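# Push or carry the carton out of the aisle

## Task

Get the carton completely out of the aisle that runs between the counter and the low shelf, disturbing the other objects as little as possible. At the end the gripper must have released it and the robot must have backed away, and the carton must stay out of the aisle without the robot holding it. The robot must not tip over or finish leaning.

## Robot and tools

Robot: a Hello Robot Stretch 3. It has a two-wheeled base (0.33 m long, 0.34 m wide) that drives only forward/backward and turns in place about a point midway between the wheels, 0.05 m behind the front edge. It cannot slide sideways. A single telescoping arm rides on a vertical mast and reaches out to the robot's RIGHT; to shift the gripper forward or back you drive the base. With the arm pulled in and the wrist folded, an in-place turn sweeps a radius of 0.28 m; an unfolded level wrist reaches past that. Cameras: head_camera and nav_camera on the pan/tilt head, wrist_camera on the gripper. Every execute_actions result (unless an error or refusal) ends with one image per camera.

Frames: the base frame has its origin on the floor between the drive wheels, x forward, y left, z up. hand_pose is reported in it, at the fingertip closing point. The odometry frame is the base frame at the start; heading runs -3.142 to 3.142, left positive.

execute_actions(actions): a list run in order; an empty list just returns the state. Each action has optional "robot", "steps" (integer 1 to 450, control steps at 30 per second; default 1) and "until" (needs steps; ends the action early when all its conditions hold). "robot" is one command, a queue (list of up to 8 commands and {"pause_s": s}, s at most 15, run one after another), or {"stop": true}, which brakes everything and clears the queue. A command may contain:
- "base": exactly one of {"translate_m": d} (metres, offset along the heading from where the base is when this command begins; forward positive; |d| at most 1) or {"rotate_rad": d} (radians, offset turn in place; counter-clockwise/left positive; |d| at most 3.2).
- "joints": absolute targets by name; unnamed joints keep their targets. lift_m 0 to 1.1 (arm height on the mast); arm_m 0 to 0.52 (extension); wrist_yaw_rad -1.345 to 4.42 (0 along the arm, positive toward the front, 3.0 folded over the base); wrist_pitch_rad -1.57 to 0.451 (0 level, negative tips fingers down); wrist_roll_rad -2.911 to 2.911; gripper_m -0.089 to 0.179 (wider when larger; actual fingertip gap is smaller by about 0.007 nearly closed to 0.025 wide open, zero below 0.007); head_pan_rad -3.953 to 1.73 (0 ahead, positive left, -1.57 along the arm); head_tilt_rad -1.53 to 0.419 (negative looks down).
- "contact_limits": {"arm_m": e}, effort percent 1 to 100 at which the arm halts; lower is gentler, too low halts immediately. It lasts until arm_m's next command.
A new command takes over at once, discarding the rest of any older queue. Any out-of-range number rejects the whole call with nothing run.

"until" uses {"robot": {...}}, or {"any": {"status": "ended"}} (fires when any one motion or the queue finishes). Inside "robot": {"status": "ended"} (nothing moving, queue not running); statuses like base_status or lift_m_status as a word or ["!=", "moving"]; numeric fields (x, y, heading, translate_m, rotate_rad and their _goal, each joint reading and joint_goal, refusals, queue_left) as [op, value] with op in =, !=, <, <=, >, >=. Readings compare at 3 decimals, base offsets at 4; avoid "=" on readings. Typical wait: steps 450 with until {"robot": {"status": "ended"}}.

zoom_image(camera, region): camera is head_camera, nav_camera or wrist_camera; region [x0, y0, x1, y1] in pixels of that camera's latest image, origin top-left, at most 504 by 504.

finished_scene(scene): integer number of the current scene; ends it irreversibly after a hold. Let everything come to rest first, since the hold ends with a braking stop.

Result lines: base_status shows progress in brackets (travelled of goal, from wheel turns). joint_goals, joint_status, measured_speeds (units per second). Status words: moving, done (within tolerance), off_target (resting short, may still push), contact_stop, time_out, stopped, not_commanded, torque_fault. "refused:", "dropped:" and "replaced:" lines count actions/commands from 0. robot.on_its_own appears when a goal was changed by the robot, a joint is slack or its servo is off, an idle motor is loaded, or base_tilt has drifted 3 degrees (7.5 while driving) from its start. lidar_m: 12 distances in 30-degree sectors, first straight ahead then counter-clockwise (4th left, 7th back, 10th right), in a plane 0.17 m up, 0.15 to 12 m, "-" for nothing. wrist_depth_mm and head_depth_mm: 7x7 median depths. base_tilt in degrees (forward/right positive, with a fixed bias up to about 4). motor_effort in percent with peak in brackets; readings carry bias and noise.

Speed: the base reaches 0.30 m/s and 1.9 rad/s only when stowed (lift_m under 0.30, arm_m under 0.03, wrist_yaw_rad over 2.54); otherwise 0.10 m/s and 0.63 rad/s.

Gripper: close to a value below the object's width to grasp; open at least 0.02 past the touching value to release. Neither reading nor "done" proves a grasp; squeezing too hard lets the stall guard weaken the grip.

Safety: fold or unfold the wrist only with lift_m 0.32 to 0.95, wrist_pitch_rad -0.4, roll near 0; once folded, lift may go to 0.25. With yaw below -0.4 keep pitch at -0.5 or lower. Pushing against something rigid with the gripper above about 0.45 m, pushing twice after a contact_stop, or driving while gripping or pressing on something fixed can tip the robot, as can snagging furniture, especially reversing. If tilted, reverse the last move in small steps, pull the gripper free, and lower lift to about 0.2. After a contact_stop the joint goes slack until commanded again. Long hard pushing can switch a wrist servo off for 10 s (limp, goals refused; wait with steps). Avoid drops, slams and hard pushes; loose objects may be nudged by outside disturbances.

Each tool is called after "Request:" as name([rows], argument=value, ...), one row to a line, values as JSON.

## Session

Request:
execute_actions([
  {"robot":{"joints":{"head_tilt_rad":-0.9}},"steps":100,"until":{"robot":{"status":"ended"}}},
])

Scene clock: 1.03 s.
robot.base_odometry: x=+0.000 y=+0.000 heading=+0.000 (m, m, rad; robot's odometry frame)
robot.turned_by_wheels: +0.000 (rad since the last result)
robot.turned_by_imu: +0.000 (rad since the last result)
robot.base_tilt: forward=-1.3 right=-0.3 (deg)
robot.lidar_m: 0.83 1.78 1.17 1.62 1.97 2.22 1.43 0.77 0.70 0.71 1.23 0.74
robot.head_depth_mm: 1272 1463 1345 1153 1397 1245 1107 / 1316 1520 1355 1162 1343 1248 1105 / 1336 1580 1353 1265 1405 1246 1108 / 1382 1631 1885 1603 1436 1252 1108 / 1444 1690 1934 1682 1430 1255 1109 / 1493 1769 1984 1681 1434 1253 1112 / 1546 1841 2053 1696 1439 1255 1109
robot.base_status: not_commanded
robot.joint_positions: lift_m=+0.445 arm_m=+0.000 wrist_yaw_rad=+3.049 wrist_pitch_rad=-0.585 wrist_roll_rad=-0.003 gripper_m=+0.037 head_pan_rad=+0.004 head_tilt_rad=-0.888
robot.joint_goals: lift_m=+0.445 arm_m=+0.000 wrist_yaw_rad=+3.049 wrist_pitch_rad=-0.585 wrist_roll_rad=-0.003 gripper_m=+0.037 head_pan_rad=+0.004 head_tilt_rad=-0.900
robot.joint_status: lift_m=not_commanded arm_m=not_commanded wrist_yaw_rad=not_commanded wrist_pitch_rad=not_commanded wrist_roll_rad=not_commanded gripper_m=not_commanded head_pan_rad=not_commanded head_tilt_rad=done
robot.measured_speeds: translate_m=+0.000 rotate_rad=+0.000 lift_m=+0.000 arm_m=+0.000 wrist_yaw_rad=+0.000 wrist_pitch_rad=+0.000 wrist_roll_rad=+0.000 head_pan_rad=+0.000 head_tilt_rad=+0.000
robot: refusals=0 queue=done queue_left=0
robot.motor_effort: left_wheel=+1(0) right_wheel=+0(0) lift_m=+20(20) arm_m=+0(0) wrist_yaw_rad=+0(0) wrist_pitch_rad=+6(6) wrist_roll_rad=+0(0) gripper_m=+0(1) head_pan_rad=+0(0) head_tilt_rad=-4(30) (%)
robot.hand_pose: x=-0.0028 y=+0.0540 z=+0.4224 quat_wxyz=(+0.235, +0.684, +0.173, +0.668) (m; robot's base frame)
robot.wrist_depth_mm: - - - - - - - / - - - - - - - / 959 970 955 914 919 901 899 / 834 806 776 790 787 780 759 / 722 709 705 691 703 684 662 / 636 631 645 639 - 605 600 / 569 577 - - 541 548 539
pictures: head_camera (sideways: a quarter turn clockwise sets it upright), nav_camera (sideways: a quarter turn counterclockwise sets it upright), wrist_camera
Images, in order (width x height): head_camera 896x504, nav_camera 672x504, wrist_camera 644x364.

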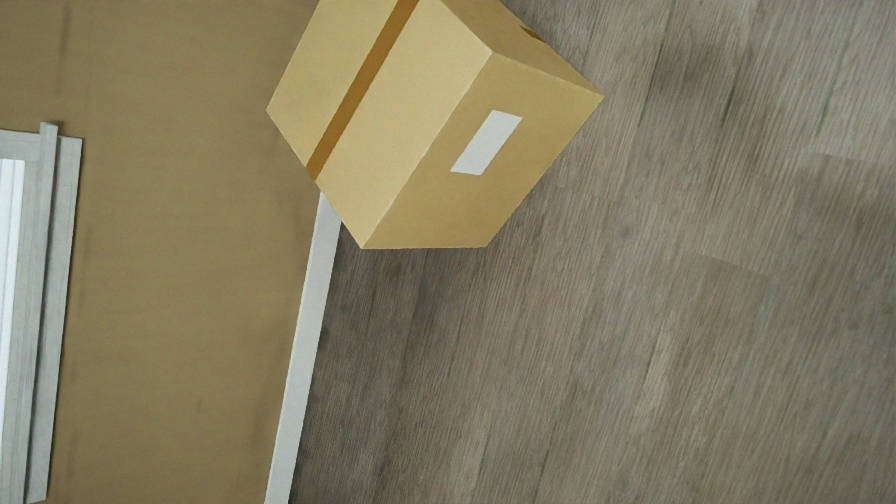

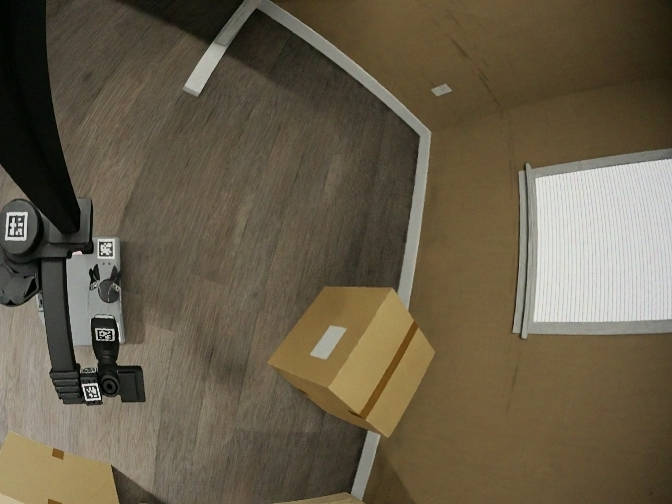

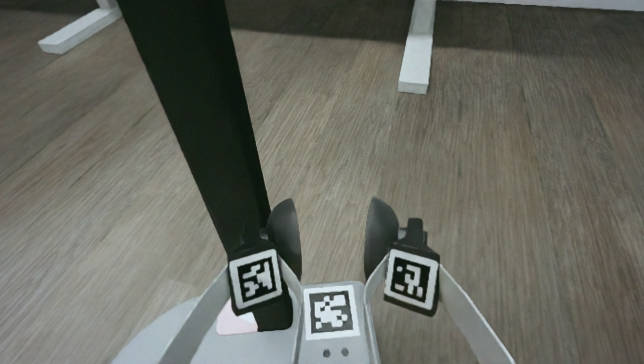

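Request:
execute_actions([
  {"robot":[{"joints":{"head_pan_rad":-1.57,"wrist_pitch_rad":-0.4,"lift_m":0.36,"gripper_m":0}},{"joints":{"wrist_yaw_rad":0}},{"joints":{"lift_m":0.08,"wrist_pitch_rad":0}}],"steps":450,"until":{"robot":{"status":"ended"}}},
])

Scene clock: 13.97 s.
robot.base_odometry: x=+0.000 y=+0.000 heading=+0.000 (m, m, rad; robot's odometry frame)
robot.turned_by_wheels: +0.000 (rad since the last result)
robot.turned_by_imu: -0.002 (rad since the last result)
robot.base_tilt: forward=-1.3 right=-0.4 (deg)
robot.lidar_m: 0.83 1.78 1.17 1.62 1.97 2.22 1.42 0.77 0.70 1.48 1.23 0.74
robot.head_depth_mm: 2736 2547 2018 1120 1174 1247 1103 / 2818 2538 1971 1113 1256 1249 1122 / 2750 2585 1890 1566 1375 1253 1137 / 2473 1333 1177 1542 1430 1245 1110 / 2952 1343 1403 1586 1437 1249 1110 / 2699 1351 1444 1628 1434 1256 1113 / 2268 1351 1421 1659 1439 1255 1118
robot.base_status: not_commanded
robot.joint_positions: lift_m=+0.080 arm_m=+0.000 wrist_yaw_rad=+0.001 wrist_pitch_rad=-0.021 wrist_roll_rad=-0.003 gripper_m=+0.000 head_pan_rad=-1.563 head_tilt_rad=-0.889
robot.joint_goals: lift_m=+0.080 arm_m=+0.000 wrist_yaw_rad=+0.000 wrist_pitch_rad=+0.000 wrist_roll_rad=-0.003 gripper_m=+0.000 head_pan_rad=-1.570 head_tilt_rad=-0.900
robot.joint_status: lift_m=done arm_m=not_commanded wrist_yaw_rad=done wrist_pitch_rad=done wrist_roll_rad=not_commanded gripper_m=done head_pan_rad=done head_tilt_rad=done
robot.measured_speeds: translate_m=+0.000 rotate_rad=+0.000 lift_m=+0.000 arm_m=+0.000 wrist_yaw_rad=+0.000 wrist_pitch_rad=+0.000 wrist_roll_rad=+0.000 head_pan_rad=+0.000 head_tilt_rad=+0.000
robot: refusals=0 queue=done queue_left=0
robot.motor_effort: left_wheel=+1(1) right_wheel=+0(0) lift_m=+19(21) arm_m=+1(0) wrist_yaw_rad=-1(3) wrist_pitch_rad=+11(12) wrist_roll_rad=+0(0) gripper_m=-2(84) head_pan_rad=-3(51) head_tilt_rad=-4(3) (%)
robot.hand_pose: x=-0.0211 y=-0.4011 z=+0.1892 quat_wxyz=(+0.709, +0.008, -0.706, -0.007) (m; robot's base frame)
robot.wrist_depth_mm: - 986 - - 843 392 360 / - 936 - - 763 403 369 / - - - - 774 416 379 / - 945 880 784 812 425 391 / 701 693 679 - 493 443 402 / 506 496 505 - 486 449 421 / 390 386 384 381 376 377 373
pictures: head_camera (sideways: a quarter turn clockwise sets it upright), nav_camera (sideways: a quarter turn counterclockwise sets it upright), wrist_camera
Images, in order (width x height): head_camera 896x504, nav_camera 672x504, wrist_camera 644x364.

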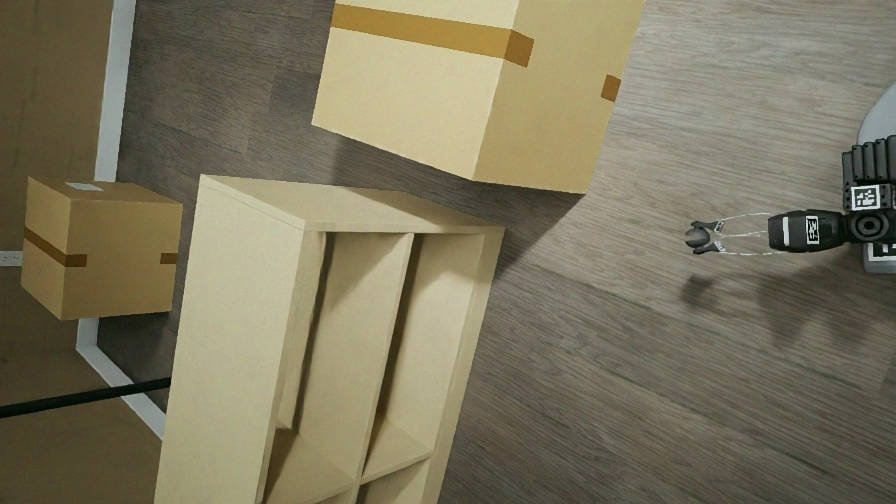

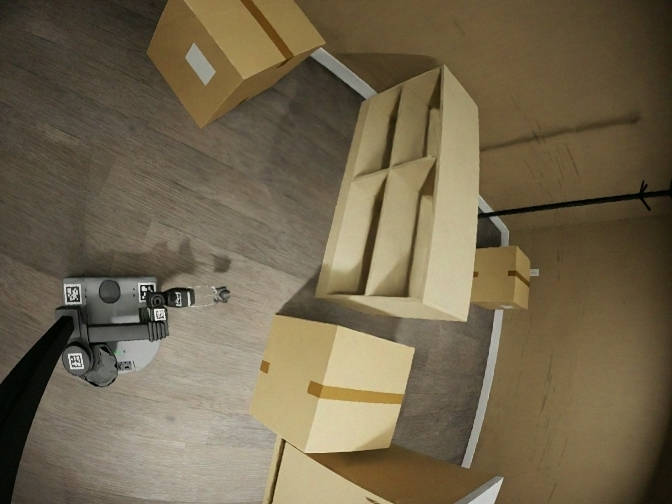

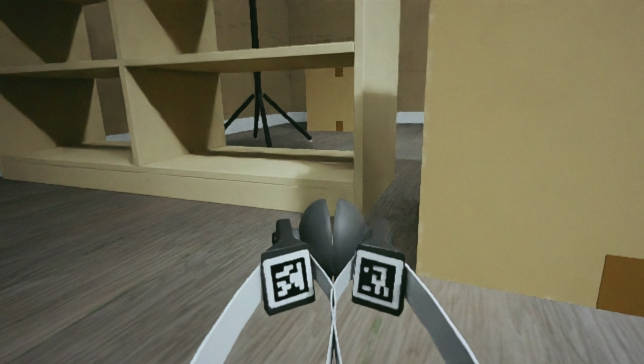

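Request:
execute_actions([
  {"robot":[{"base":{"rotate_rad":0.745}},{"base":{"translate_m":-0.35}},{"base":{"rotate_rad":-1.015}}],"steps":450,"until":{"robot":{"status":"ended"}}},
])

Scene clock: 27.60 s.
robot.base_odometry: x=-0.257 y=-0.237 heading=-0.269 (m, m, rad; robot's odometry frame)
robot.turned_by_wheels: -0.269 (rad since the last result)
robot.turned_by_imu: -0.264 (rad since the last result)
robot.base_tilt: forward=-1.3 right=-0.3 (deg)
robot.lidar_m: 0.92 1.05 1.95 1.49 2.04 2.10 1.47 0.65 0.39 0.40 0.42 1.16
robot.head_depth_mm: 2485 922 906 891 958 1216 1103 / 2529 2564 1971 1149 978 1175 1121 / 2532 2585 2032 1124 963 1037 1138 / 2550 2557 2033 1124 959 1055 1114 / 2590 2596 2042 1126 965 1100 1109 / 2545 2500 2048 1484 1025 1206 1110 / 2381 2295 1095 1025 1301 1256 1112
robot.base_status: off_target (rotate_rad -1.0138 of -1.0150)
robot.joint_positions: lift_m=+0.080 arm_m=+0.000 wrist_yaw_rad=+0.230 wrist_pitch_rad=-0.034 wrist_roll_rad=-0.003 gripper_m=+0.000 head_pan_rad=-1.563 head_tilt_rad=-0.889
robot.joint_goals: lift_m=+0.080 arm_m=+0.000 wrist_yaw_rad=+0.000 wrist_pitch_rad=+0.000 wrist_roll_rad=-0.003 gripper_m=+0.000 head_pan_rad=-1.570 head_tilt_rad=-0.900
robot.joint_status: lift_m=done arm_m=not_commanded wrist_yaw_rad=done wrist_pitch_rad=done wrist_roll_rad=not_commanded gripper_m=done head_pan_rad=done head_tilt_rad=done
robot.measured_speeds: translate_m=+0.000 rotate_rad=+0.000 lift_m=+0.000 arm_m=+0.000 wrist_yaw_rad=+0.000 wrist_pitch_rad=+0.000 wrist_roll_rad=+0.000 head_pan_rad=+0.000 head_tilt_rad=+0.000
robot: refusals=0 queue=done queue_left=0
robot.on_its_own: left_wheel is at rest, and its effort (+19) is outside its rest range (-18 to +18); right_wheel is at rest, and its effort (-24) is outside its rest range (-18 to +18); wrist_yaw_rad is at rest, and its effort (-100) is outside its rest range (-12 to +12)
robot.motor_effort: left_wheel=+19(22) right_wheel=-24(28) lift_m=+19(19) arm_m=+1(1) wrist_yaw_rad=-100(100) wrist_pitch_rad=+17(17) wrist_roll_rad=+0(1) gripper_m=-15(16) head_pan_rad=-3(4) head_tilt_rad=-4(3) (%)
robot.hand_pose: x=+0.0368 y=-0.3939 z=+0.1861 quat_wxyz=(+0.705, +0.093, -0.699, +0.069) (m; robot's base frame)
robot.wrist_depth_mm: 207 182 161 145 132 121 111 / 220 190 168 150 136 124 114 / 846 200 176 156 141 128 118 / 669 213 184 163 146 133 121 / 587 224 200 165 152 137 126 / 489 238 213 - 158 142 130 / 383 258 213 185 163 148 135
pictures: head_camera (sideways: a quarter turn clockwise sets it upright), nav_camera (sideways: a quarter turn counterclockwise sets it upright), wrist_camera
Images, in order (width x height): head_camera 896x504, nav_camera 672x504, wrist_camera 644x364.

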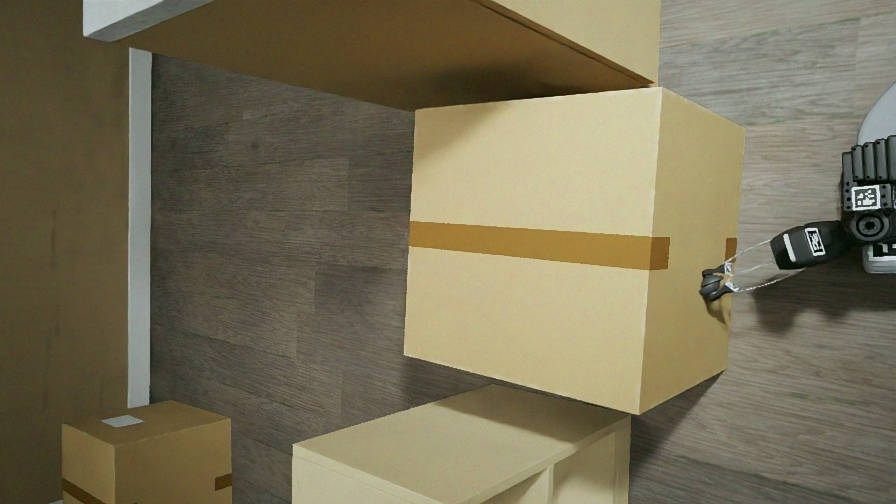

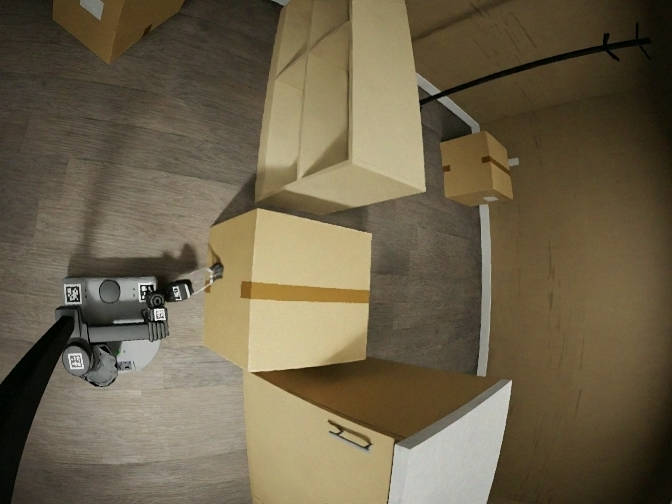

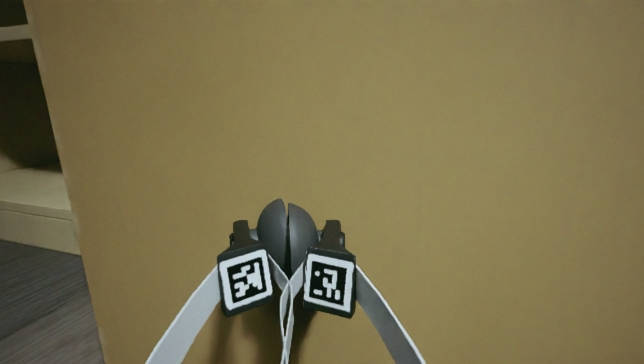

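Request:
execute_actions([
  {"robot":[{"base":{"rotate_rad":0.4}},{"base":{"translate_m":0.15}},{"base":{"rotate_rad":-0.36}},{"base":{"translate_m":-0.25}},{"joints":{"arm_m":0.15,"wrist_yaw_rad":0},"contact_limits":{"arm_m":53}},{"joints":{"arm_m":0.11,"wrist_yaw_rad":0}}],"steps":450,"until":{"robot":{"status":"ended"}}},
  {"steps":100,"until":{"robot":{"status":"ended"}}},
])

Scene clock: 43.27 s.
robot.base_odometry: x=-0.352 y=-0.161 heading=-0.230 (m, m, rad; robot's odometry frame)
robot.turned_by_wheels: +0.039 (rad since the last result)
robot.turned_by_imu: +0.042 (rad since the last result)
robot.base_tilt: forward=-1.3 right=-0.3 (deg)
robot.lidar_m: 1.02 1.29 1.47 1.88 2.04 1.98 1.42 0.68 0.44 0.43 0.47 1.29
robot.head_depth_mm: 2420 751 636 738 978 1241 1103 / 2529 2291 1040 970 1049 1248 1124 / 2564 2536 2023 1150 975 1202 1144 / 2597 2547 2026 1126 957 1186 1109 / 2636 2575 2039 1123 980 1189 1105 / 2596 2480 2033 1127 980 1200 1109 / 2358 2325 1278 1237 1271 1253 1109
robot.base_status: done (translate_m -0.2500 of -0.2500)
robot.joint_positions: lift_m=+0.080 arm_m=+0.025 wrist_yaw_rad=+0.042 wrist_pitch_rad=-0.023 wrist_roll_rad=-0.003 gripper_m=+0.000 head_pan_rad=-1.566 head_tilt_rad=-0.892
robot.joint_goals: lift_m=+0.080 arm_m=+0.025 wrist_yaw_rad=+0.000 wrist_pitch_rad=+0.000 wrist_roll_rad=-0.003 gripper_m=+0.000 head_pan_rad=-1.570 head_tilt_rad=-0.900
robot.joint_status: lift_m=done arm_m=contact_stop wrist_yaw_rad=off_target wrist_pitch_rad=done wrist_roll_rad=not_commanded gripper_m=done head_pan_rad=done head_tilt_rad=done
robot.measured_speeds: translate_m=-0.001 rotate_rad=+0.006 lift_m=+0.000 arm_m=-0.006 wrist_yaw_rad=-0.020 wrist_pitch_rad=+0.024 wrist_roll_rad=+0.000 head_pan_rad=+0.000 head_tilt_rad=+0.000
robot: refusals=0 queue=dropped queue_left=0
robot.on_its_own: arm_m is slack since a contact_stop, until your next command for it (your +0.150 is given up)
robot.motor_effort: left_wheel=+25(31) right_wheel=-4(24) lift_m=+19(18) arm_m=+3(62) wrist_yaw_rad=-37(100) wrist_pitch_rad=+10(19) wrist_roll_rad=+0(0) gripper_m=-6(15) head_pan_rad=-2(4) head_tilt_rad=-3(4) (%)
robot.contact_limits: arm_m 53 (drawing in: default 23, maximum 38; extending or still: default 33, maximum 53)
robot.hand_pose: x=-0.0106 y=-0.4251 z=+0.1889 quat_wxyz=(+0.708, +0.023, -0.705, +0.007) (m; robot's base frame)
robot.wrist_depth_mm: 184 174 164 155 146 139 133 / 193 182 170 160 152 143 137 / 201 190 178 166 157 148 141 / 210 199 185 173 163 154 146 / 222 208 195 - 169 159 151 / 234 217 205 - 174 165 157 / 247 229 209 196 186 171 165
pictures: head_camera (sideways: a quarter turn clockwise sets it upright), nav_camera (sideways: a quarter turn counterclockwise sets it upright), wrist_camera
dropped: robot: command 4 of its queue: arm_m: contact_stop; wrist_yaw_rad: off_target
Images, in order (width x height): head_camera 896x504, nav_camera 672x504, wrist_camera 644x364.

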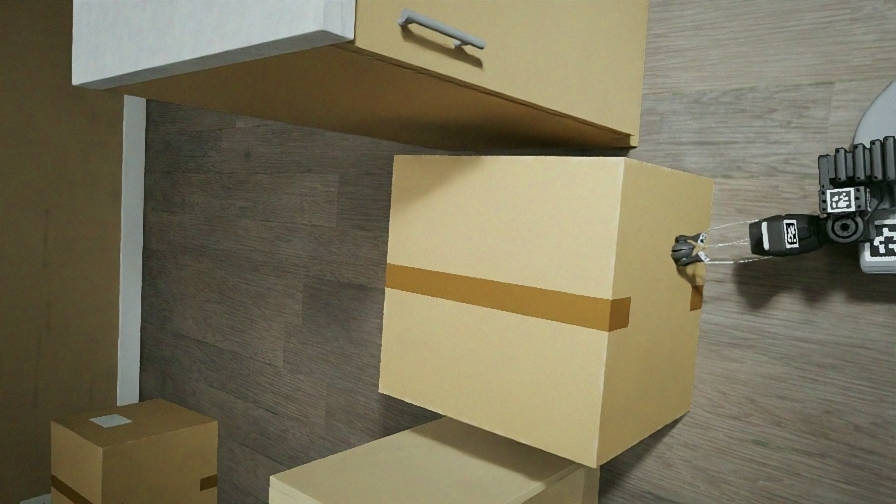

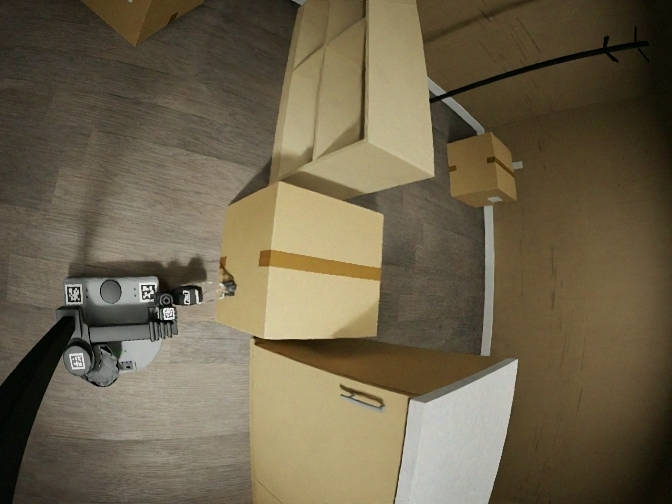

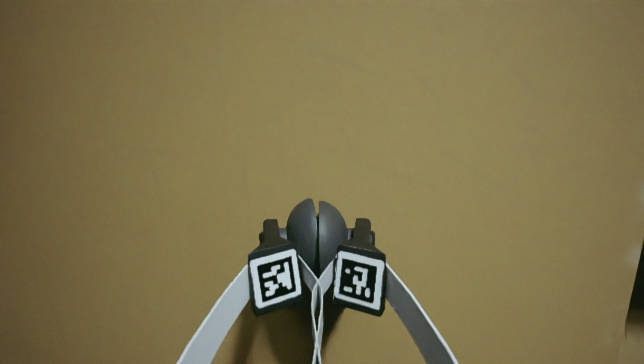

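Heavier; walk it by the corners.

Request:
execute_actions([
  {"robot":[{"joints":{"arm_m":0.0}},{"base":{"translate_m":-0.07}},{"joints":{"arm_m":0.12},"contact_limits":{"arm_m":53}}],"steps":450,"until":{"robot":{"status":"ended"}}},
])

Scene clock: 49.87 s.
robot.base_odometry: x=-0.420 y=-0.145 heading=-0.231 (m, m, rad; robot's odometry frame)
robot.turned_by_wheels: -0.001 (rad since the last result)
robot.turned_by_imu: -0.027 (rad since the last result)
robot.base_tilt: forward=-1.3 right=-0.4 (deg)
robot.lidar_m: 1.10 1.34 1.49 1.89 2.02 1.91 1.49 0.68 0.54 0.52 0.53 1.34
robot.head_depth_mm: 2402 724 602 739 971 1238 1101 / 2389 728 633 745 987 1238 1127 / 2539 2448 1859 1248 1097 1250 - / 2623 2565 2033 1124 1019 1252 1106 / 2586 2576 2026 1124 1011 1224 1113 / 2626 2583 2042 1126 1004 1209 1109 / 2480 2418 2041 1182 1006 1232 1111
robot.base_status: done (translate_m -0.0700 of -0.0700)
robot.joint_positions: lift_m=+0.080 arm_m=+0.117 wrist_yaw_rad=-0.011 wrist_pitch_rad=-0.025 wrist_roll_rad=-0.003 gripper_m=+0.000 head_pan_rad=-1.566 head_tilt_rad=-0.892
robot.joint_goals: lift_m=+0.080 arm_m=+0.120 wrist_yaw_rad=+0.055 wrist_pitch_rad=+0.000 wrist_roll_rad=-0.003 gripper_m=+0.000 head_pan_rad=-1.570 head_tilt_rad=-0.900
robot.joint_status: lift_m=done arm_m=done wrist_yaw_rad=off_target wrist_pitch_rad=done wrist_roll_rad=not_commanded gripper_m=done head_pan_rad=done head_tilt_rad=done
robot.measured_speeds: translate_m=+0.000 rotate_rad=+0.000 lift_m=+0.000 arm_m=+0.000 wrist_yaw_rad=+0.000 wrist_pitch_rad=+0.000 wrist_roll_rad=+0.000 head_pan_rad=+0.000 head_tilt_rad=+0.000
robot: refusals=0 queue=done queue_left=0
robot.on_its_own: wrist_yaw_rad is held at +0.055, not at your +0.000, by its stall guard, which is still easing; arm_m is at rest, and its effort (+33) is outside its rest range (-14 to +14)
robot.motor_effort: left_wheel=-14(23) right_wheel=+17(16) lift_m=+18(18) arm_m=+33(54) wrist_yaw_rad=+59(59) wrist_pitch_rad=+12(13) wrist_roll_rad=+0(0) gripper_m=-10(11) head_pan_rad=-3(2) head_tilt_rad=-2(2) (%)
robot.contact_limits: arm_m 53 (drawing in: default 23, maximum 38; extending or still: default 33, maximum 53)
robot.hand_pose: x=-0.0243 y=-0.5177 z=+0.1884 quat_wxyz=(+0.708, +0.005, -0.706, -0.013) (m; robot's base frame)
robot.wrist_depth_mm: 140 142 145 149 153 158 145 / 145 148 151 154 158 183 145 / 150 153 157 160 164 183 150 / 156 158 163 167 171 196 155 / 162 165 168 173 178 195 160 / 168 171 176 - - 234 166 / 175 178 182 188 194 243 236
pictures: head_camera (sideways: a quarter turn clockwise sets it upright), nav_camera (sideways: a quarter turn counterclockwise sets it upright), wrist_camera
Images, in order (width x height): head_camera 896x504, nav_camera 672x504, wrist_camera 644x364.

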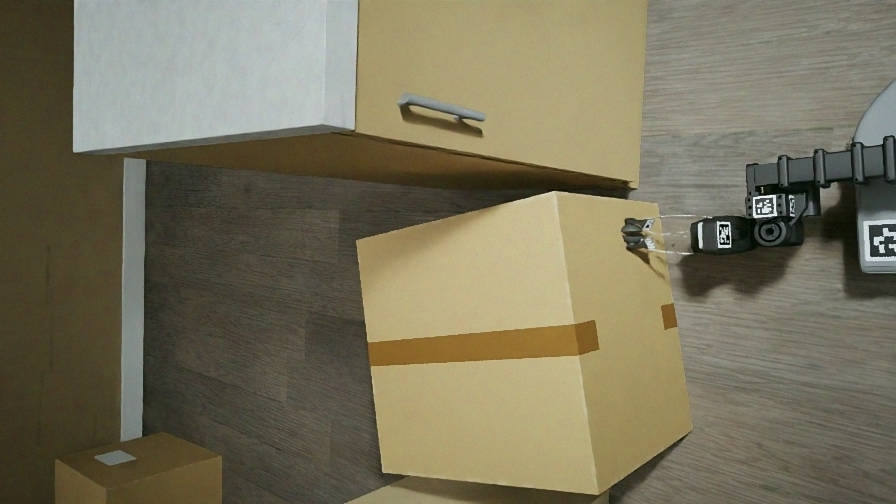

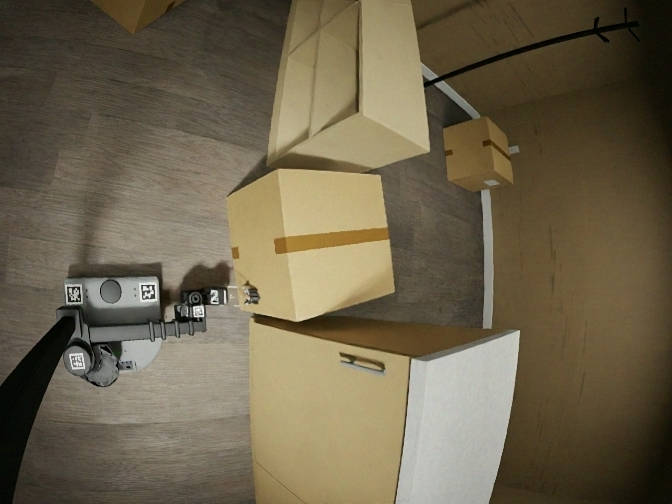

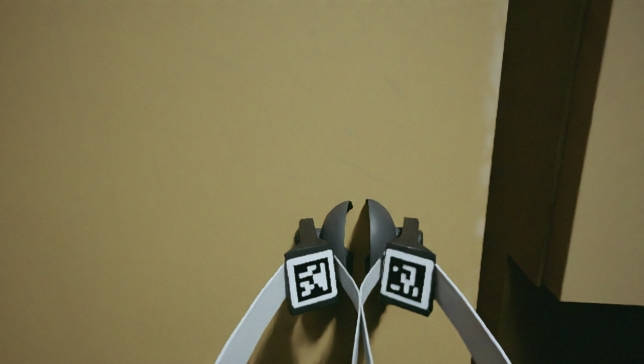

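Request:
execute_actions([
  {"robot":{"joints":{"arm_m":0.0,"wrist_yaw_rad":0.0}},"steps":100,"until":{"robot":{"status":"ended"}}},
  {"robot":[{"base":{"rotate_rad":0.03}},{"base":{"translate_m":0.3}},{"joints":{"arm_m":0.19},"contact_limits":{"arm_m":53}}],"steps":450,"until":{"robot":{"status":"ended"}}},
  {"robot":{"joints":{"arm_m":0.1,"wrist_yaw_rad":-0.01}},"steps":100,"until":{"robot":{"status":"ended"}}},
])

Scene clock: 64.23 s.
robot.base_odometry: x=-0.126 y=-0.205 heading=-0.200 (m, m, rad; robot's odometry frame)
robot.turned_by_wheels: +0.031 (rad since the last result)
robot.turned_by_imu: +0.023 (rad since the last result)
robot.base_tilt: forward=-1.3 right=-0.3 (deg)
robot.lidar_m: 0.80 1.00 1.87 1.41 2.00 2.19 1.50 0.72 0.59 0.58 0.72 1.11
robot.head_depth_mm: 2582 2513 1950 1181 1145 1245 1098 / 2600 2563 2013 1120 1082 1249 1120 / 2581 2549 2023 1119 1108 1254 - / 2624 2543 2025 1123 1138 1277 1107 / 2642 2538 1978 1394 1356 1251 1107 / 2352 2352 1089 1137 1380 1247 1109 / 2344 2330 1062 1174 1389 1258 1106
robot.base_status: done (translate_m +0.3000 of +0.3000)
robot.joint_positions: lift_m=+0.080 arm_m=+0.100 wrist_yaw_rad=-0.009 wrist_pitch_rad=-0.022 wrist_roll_rad=-0.003 gripper_m=+0.000 head_pan_rad=-1.566 head_tilt_rad=-0.892
robot.joint_goals: lift_m=+0.080 arm_m=+0.100 wrist_yaw_rad=-0.010 wrist_pitch_rad=+0.000 wrist_roll_rad=-0.003 gripper_m=+0.000 head_pan_rad=-1.570 head_tilt_rad=-0.900
robot.joint_status: lift_m=done arm_m=done wrist_yaw_rad=done wrist_pitch_rad=done wrist_roll_rad=not_commanded gripper_m=done head_pan_rad=done head_tilt_rad=done
robot.measured_speeds: translate_m=+0.000 rotate_rad=+0.000 lift_m=+0.000 arm_m=+0.000 wrist_yaw_rad=+0.000 wrist_pitch_rad=+0.000 wrist_roll_rad=+0.000 head_pan_rad=+0.000 head_tilt_rad=+0.000
robot: refusals=0 queue=done queue_left=0
robot.motor_effort: left_wheel=+2(20) right_wheel=-1(25) lift_m=+18(19) arm_m=-4(59) wrist_yaw_rad=+0(90) wrist_pitch_rad=+11(14) wrist_roll_rad=+0(1) gripper_m=-2(15) head_pan_rad=-2(2) head_tilt_rad=-2(2) (%)
robot.hand_pose: x=-0.0238 y=-0.5010 z=+0.1891 quat_wxyz=(+0.708, +0.005, -0.706, -0.011) (m; robot's base frame)
robot.wrist_depth_mm: 328 361 230 221 213 205 198 / - 365 239 228 221 211 204 / - 383 248 238 228 219 211 / 780 381 261 247 237 227 218 / 480 433 270 - 244 235 226 / 409 410 285 - 252 245 234 / 388 386 296 280 269 255 243
pictures: head_camera (sideways: a quarter turn clockwise sets it upright), nav_camera (sideways: a quarter turn counterclockwise sets it upright), wrist_camera
Images, in order (width x height): head_camera 896x504, nav_camera 672x504, wrist_camera 644x364.

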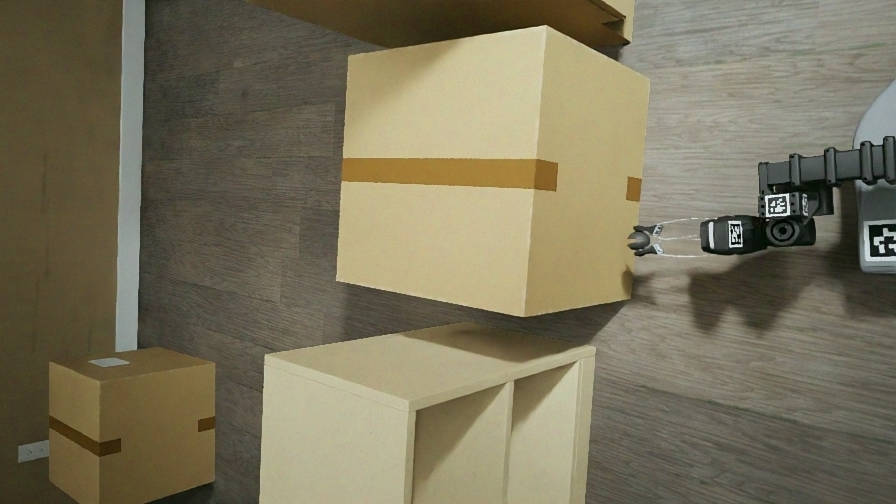

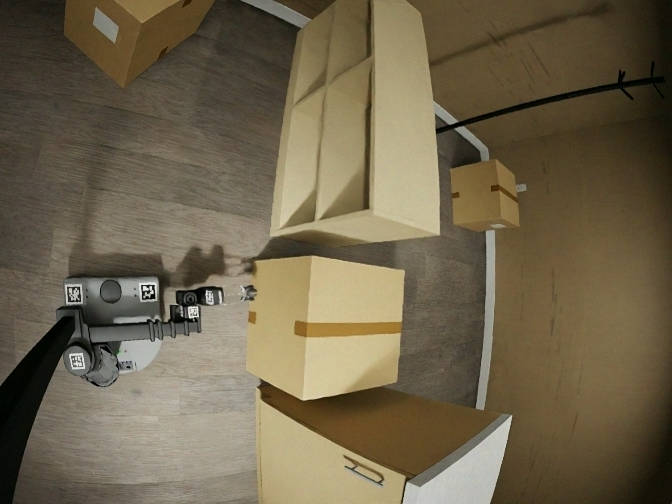

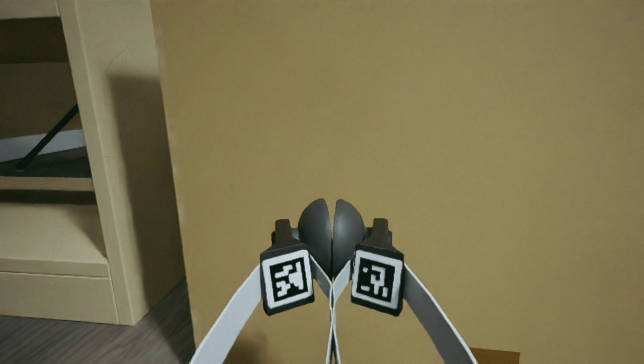

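Request:
execute_actions([
  {"robot":[{"joints":{"arm_m":0.07},"base":{"translate_m":-0.23}},{"joints":{"arm_m":0.28},"contact_limits":{"arm_m":53}}],"steps":450,"until":{"robot":{"status":"ended"}}},
  {"robot":{"joints":{"arm_m":0.15,"wrist_yaw_rad":0.0}},"steps":100,"until":{"robot":{"status":"ended"}}},
])

Scene clock: 72.33 s.
robot.base_odometry: x=-0.352 y=-0.159 heading=-0.200 (m, m, rad; robot's odometry frame)
robot.turned_by_wheels: +0.000 (rad since the last result)
robot.turned_by_imu: -0.015 (rad since the last result)
robot.base_tilt: forward=-1.3 right=-0.3 (deg)
robot.lidar_m: 1.02 1.28 1.47 1.88 2.03 1.97 1.47 0.69 0.56 0.57 0.61 1.29
robot.head_depth_mm: 2413 724 633 749 989 1244 1097 / 2514 975 919 873 1048 1246 1121 / 2581 2540 2034 1173 1268 1278 1124 / 2626 2566 2012 1121 1090 1276 1127 / 2643 2568 2029 1119 1110 1255 1109 / 2630 2521 2052 1128 1129 1249 1113 / 2344 2357 1918 1276 1353 1256 1111
robot.base_status: done (translate_m -0.2300 of -0.2300)
robot.joint_positions: lift_m=+0.080 arm_m=+0.150 wrist_yaw_rad=-0.003 wrist_pitch_rad=-0.022 wrist_roll_rad=-0.003 gripper_m=+0.000 head_pan_rad=-1.566 head_tilt_rad=-0.893
robot.joint_goals: lift_m=+0.080 arm_m=+0.150 wrist_yaw_rad=+0.000 wrist_pitch_rad=+0.000 wrist_roll_rad=-0.003 gripper_m=+0.000 head_pan_rad=-1.570 head_tilt_rad=-0.900
robot.joint_status: lift_m=done arm_m=done wrist_yaw_rad=done wrist_pitch_rad=done wrist_roll_rad=not_commanded gripper_m=done head_pan_rad=done head_tilt_rad=done
robot.measured_speeds: translate_m=+0.000 rotate_rad=-0.001 lift_m=+0.000 arm_m=+0.000 wrist_yaw_rad=+0.000 wrist_pitch_rad=+0.000 wrist_roll_rad=+0.000 head_pan_rad=+0.000 head_tilt_rad=+0.000
robot: refusals=0 queue=done queue_left=0
robot.motor_effort: left_wheel=-1(9) right_wheel=+0(16) lift_m=+18(19) arm_m=-1(63) wrist_yaw_rad=+3(7) wrist_pitch_rad=+11(15) wrist_roll_rad=+0(0) gripper_m=-2(5) head_pan_rad=-1(3) head_tilt_rad=-1(2) (%)
robot.hand_pose: x=-0.0221 y=-0.5507 z=+0.1891 quat_wxyz=(+0.708, +0.007, -0.706, -0.009) (m; robot's base frame)
robot.wrist_depth_mm: 174 169 163 158 154 149 147 / 181 175 169 164 160 155 228 / 188 183 176 170 165 160 238 / 196 191 183 177 171 166 237 / 205 199 191 - 178 172 250 / 215 207 200 - 182 180 265 / 226 217 208 201 195 186 264
pictures: head_camera (sideways: a quarter turn clockwise sets it upright), nav_camera (sideways: a quarter turn counterclockwise sets it upright), wrist_camera
replaced: robot.arm_m: its motion had ended contact_stop
Images, in order (width x height): head_camera 896x504, nav_camera 672x504, wrist_camera 644x364.

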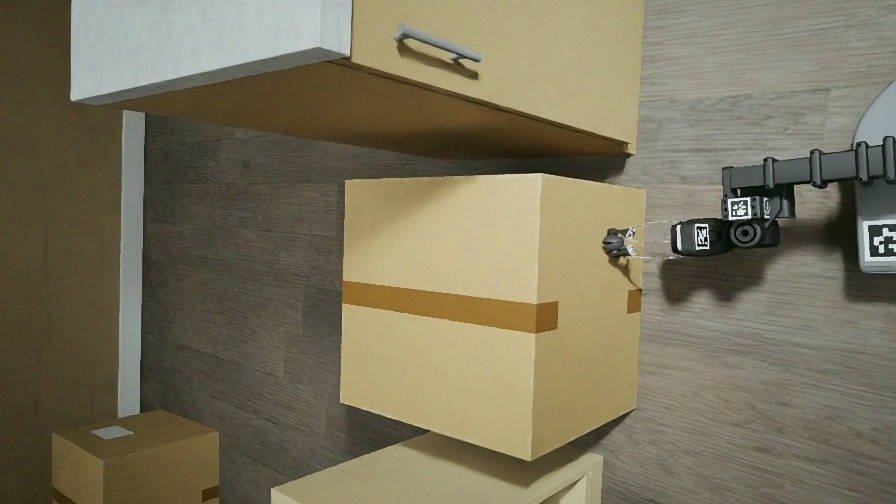

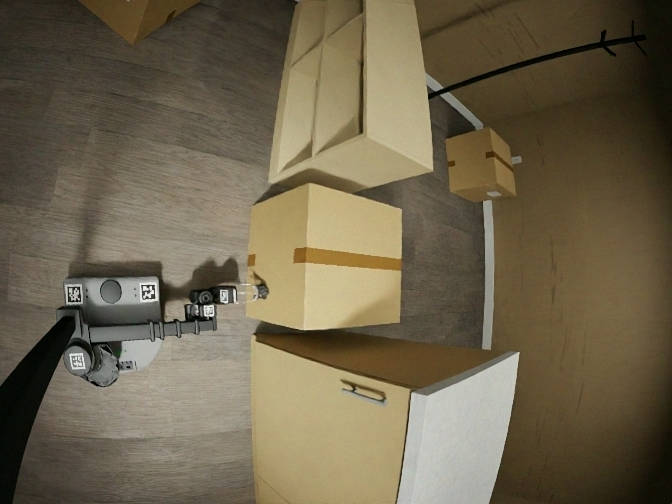

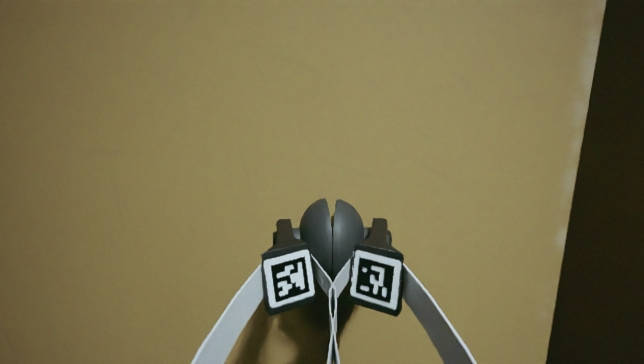

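Request:
execute_actions([
  {"robot":[{"joints":{"arm_m":0.1}},{"base":{"translate_m":-0.06}},{"joints":{"arm_m":0.28},"contact_limits":{"arm_m":53}}],"steps":450,"until":{"robot":{"status":"ended"}}},
  {"robot":{"joints":{"arm_m":0.12,"wrist_yaw_rad":0.01}},"steps":100,"until":{"robot":{"status":"ended"}}},
  {"robot":[{"base":{"rotate_rad":0.04}},{"base":{"translate_m":0.31}},{"joints":{"arm_m":0.34},"contact_limits":{"arm_m":53}}],"steps":450,"until":{"robot":{"status":"ended"}}},
  {"robot":{"joints":{"arm_m":0.25,"wrist_yaw_rad":-0.01}},"steps":100,"until":{"robot":{"status":"ended"}}},
])

Scene clock: 111.20 s.
robot.base_odometry: x=-0.104 y=-0.196 heading=-0.160 (m, m, rad; robot's odometry frame)
robot.turned_by_wheels: +0.040 (rad since the last result)
robot.turned_by_imu: +0.012 (rad since the last result)
robot.base_tilt: forward=-1.3 right=-0.3 (deg)
robot.lidar_m: 0.78 0.98 1.86 1.41 2.00 2.20 1.51 0.73 0.69 0.73 0.72 1.10
robot.head_depth_mm: 2570 2545 1932 1221 1345 1234 1100 / 2616 2532 1346 1151 1340 1242 1125 / 2613 2549 1345 1153 1348 1243 1124 / 2634 2561 1355 1159 1375 1225 1130 / 2655 2555 1989 1342 1405 1254 1110 / 2327 2350 1057 1124 1383 1250 1113 / 2326 2358 1062 1202 1389 1259 1114
robot.base_status: done (translate_m +0.3100 of +0.3100)
robot.joint_positions: lift_m=+0.080 arm_m=+0.250 wrist_yaw_rad=-0.009 wrist_pitch_rad=-0.022 wrist_roll_rad=-0.003 gripper_m=+0.000 head_pan_rad=-1.566 head_tilt_rad=-0.893
robot.joint_goals: lift_m=+0.080 arm_m=+0.250 wrist_yaw_rad=-0.010 wrist_pitch_rad=+0.000 wrist_roll_rad=-0.003 gripper_m=+0.000 head_pan_rad=-1.570 head_tilt_rad=-0.900
robot.joint_status: lift_m=done arm_m=done wrist_yaw_rad=done wrist_pitch_rad=done wrist_roll_rad=not_commanded gripper_m=done head_pan_rad=done head_tilt_rad=done
robot.measured_speeds: translate_m=+0.000 rotate_rad=+0.000 lift_m=+0.000 arm_m=+0.000 wrist_yaw_rad=+0.000 wrist_pitch_rad=+0.000 wrist_roll_rad=+0.000 head_pan_rad=+0.000 head_tilt_rad=+0.000
robot: refusals=0 queue=done queue_left=0
robot.motor_effort: left_wheel=+0(24) right_wheel=+0(28) lift_m=+18(19) arm_m=-4(56) wrist_yaw_rad=-1(99) wrist_pitch_rad=+11(16) wrist_roll_rad=+0(0) gripper_m=-2(17) head_pan_rad=-2(2) head_tilt_rad=-2(1) (%)
robot.hand_pose: x=-0.0237 y=-0.6510 z=+0.1891 quat_wxyz=(+0.708, +0.005, -0.706, -0.011) (m; robot's base frame)
robot.wrist_depth_mm: 263 349 225 216 208 202 196 / 264 354 233 224 216 209 201 / 266 351 242 233 224 217 210 / 264 355 252 243 233 224 217 / 266 354 263 - 241 234 225 / 267 358 278 - 249 243 233 / 268 352 288 273 265 253 242
pictures: head_camera (sideways: a quarter turn clockwise sets it upright), nav_camera (sideways: a quarter turn counterclockwise sets it upright), wrist_camera
Images, in order (width x height): head_camera 896x504, nav_camera 672x504, wrist_camera 644x364.

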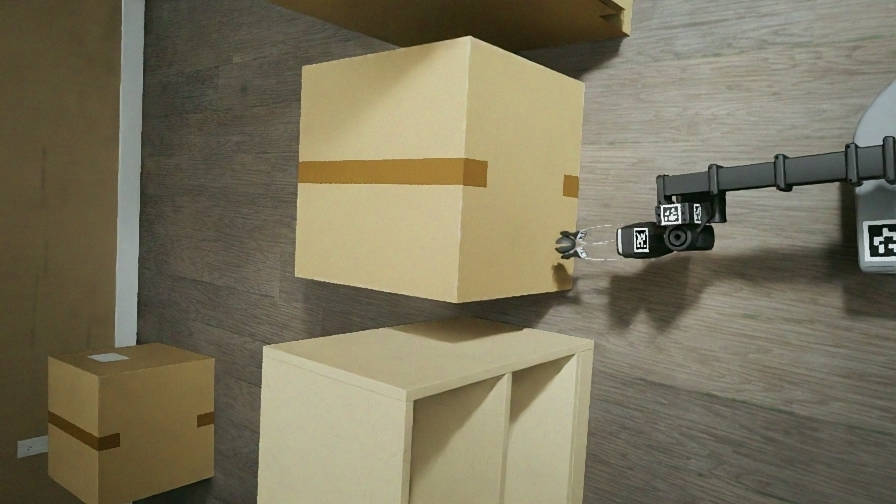

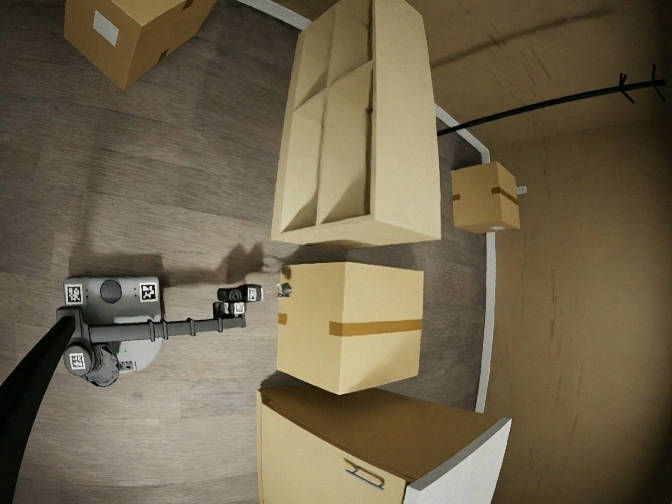

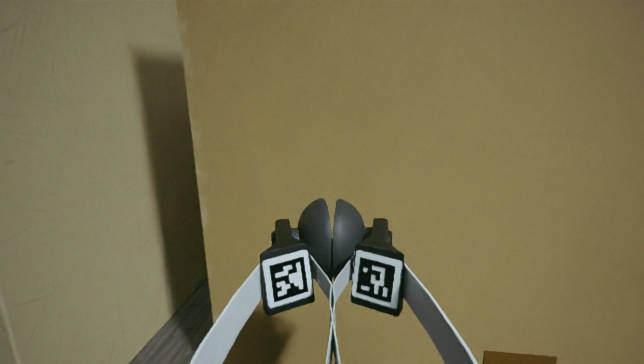

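Request:
execute_actions([
  {"robot":[{"joints":{"arm_m":0.22},"base":{"translate_m":-0.3}},{"joints":{"arm_m":0.43},"contact_limits":{"arm_m":53}}],"steps":450,"until":{"robot":{"status":"ended"}}},
  {"robot":{"joints":{"arm_m":0.27,"wrist_yaw_rad":0.0}},"steps":100,"until":{"robot":{"status":"ended"}}},
  {"robot":[{"base":{"rotate_rad":0.03}},{"base":{"translate_m":0.3}},{"joints":{"arm_m":0.49},"contact_limits":{"arm_m":53}}],"steps":450,"until":{"robot":{"status":"ended"}}},
  {"robot":{"joints":{"arm_m":0.0,"wrist_yaw_rad":-0.01}},"steps":200,"until":{"robot":{"status":"ended"}}},
])

Scene clock: 137.37 s.
robot.base_odometry: x=-0.103 y=-0.187 heading=-0.130 (m, m, rad; robot's odometry frame)
robot.turned_by_wheels: +0.030 (rad since the last result)
robot.turned_by_imu: -0.003 (rad since the last result)
robot.base_tilt: forward=-1.3 right=-0.4 (deg)
robot.lidar_m: 0.78 0.99 1.87 1.40 1.99 2.20 1.51 0.72 0.69 0.75 0.72 1.11
robot.head_depth_mm: 2557 2539 1964 1401 1342 1244 1106 / 2618 2534 1344 1286 1427 1240 1121 / 2608 2527 1349 1302 1428 1242 1134 / 2675 2562 1360 1317 1429 1255 1108 / 2626 2578 1974 1394 1406 1251 1108 / 2327 2331 1063 1106 1382 1248 1109 / 2328 2341 1065 1203 1386 1256 1112
robot.base_status: done (translate_m +0.3000 of +0.3000)
robot.joint_positions: lift_m=+0.080 arm_m=+0.001 wrist_yaw_rad=-0.010 wrist_pitch_rad=-0.021 wrist_roll_rad=-0.003 gripper_m=+0.000 head_pan_rad=-1.566 head_tilt_rad=-0.893
robot.joint_goals: lift_m=+0.080 arm_m=+0.000 wrist_yaw_rad=-0.010 wrist_pitch_rad=+0.000 wrist_roll_rad=-0.003 gripper_m=+0.000 head_pan_rad=-1.570 head_tilt_rad=-0.900
robot.joint_status: lift_m=done arm_m=done wrist_yaw_rad=done wrist_pitch_rad=done wrist_roll_rad=not_commanded gripper_m=done head_pan_rad=done head_tilt_rad=done
robot.measured_speeds: translate_m=+0.000 rotate_rad=+0.000 lift_m=+0.000 arm_m=+0.000 wrist_yaw_rad=+0.000 wrist_pitch_rad=+0.000 wrist_roll_rad=+0.000 head_pan_rad=+0.000 head_tilt_rad=+0.000
robot: refusals=0 queue=done queue_left=0
robot.motor_effort: left_wheel=+0(35) right_wheel=+1(35) lift_m=+19(18) arm_m=-3(60) wrist_yaw_rad=+0(99) wrist_pitch_rad=+10(16) wrist_roll_rad=+1(1) gripper_m=-3(16) head_pan_rad=-3(2) head_tilt_rad=-1(2) (%)
robot.hand_pose: x=-0.0240 y=-0.4014 z=+0.1893 quat_wxyz=(+0.708, +0.004, -0.706, -0.011) (m; robot's base frame)
robot.wrist_depth_mm: 512 458 665 597 582 563 611 / - 657 673 624 602 584 648 / - - 675 653 625 597 646 / 776 677 679 673 650 625 641 / 525 504 617 - 650 632 597 / 505 501 499 - 489 475 470 / 390 386 384 381 376 374 374
pictures: head_camera (sideways: a quarter turn clockwise sets it upright), nav_camera (sideways: a quarter turn counterclockwise sets it upright), wrist_camera
Images, in order (width x height): head_camera 896x504, nav_camera 672x504, wrist_camera 644x364.

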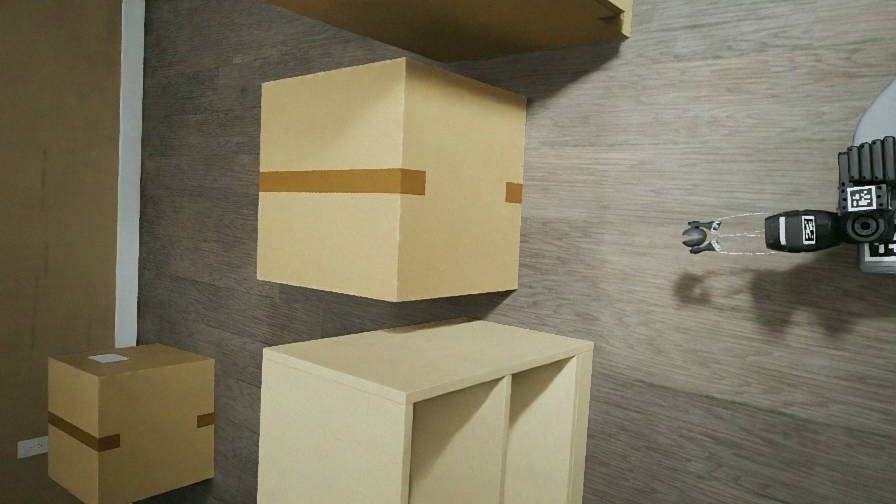

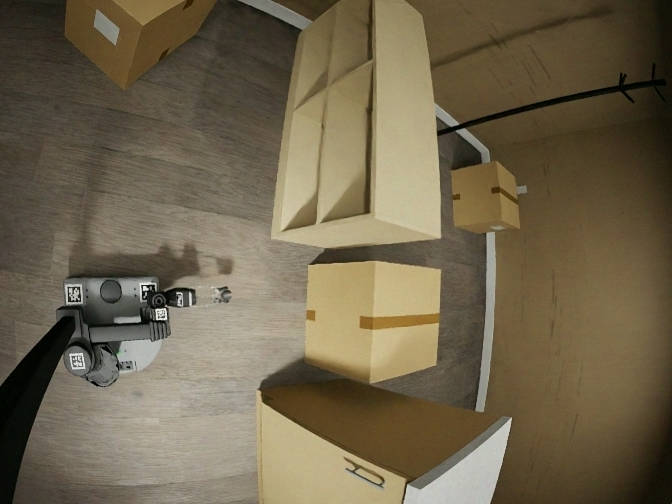

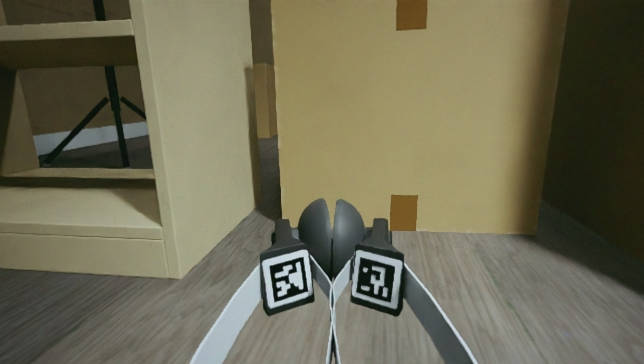

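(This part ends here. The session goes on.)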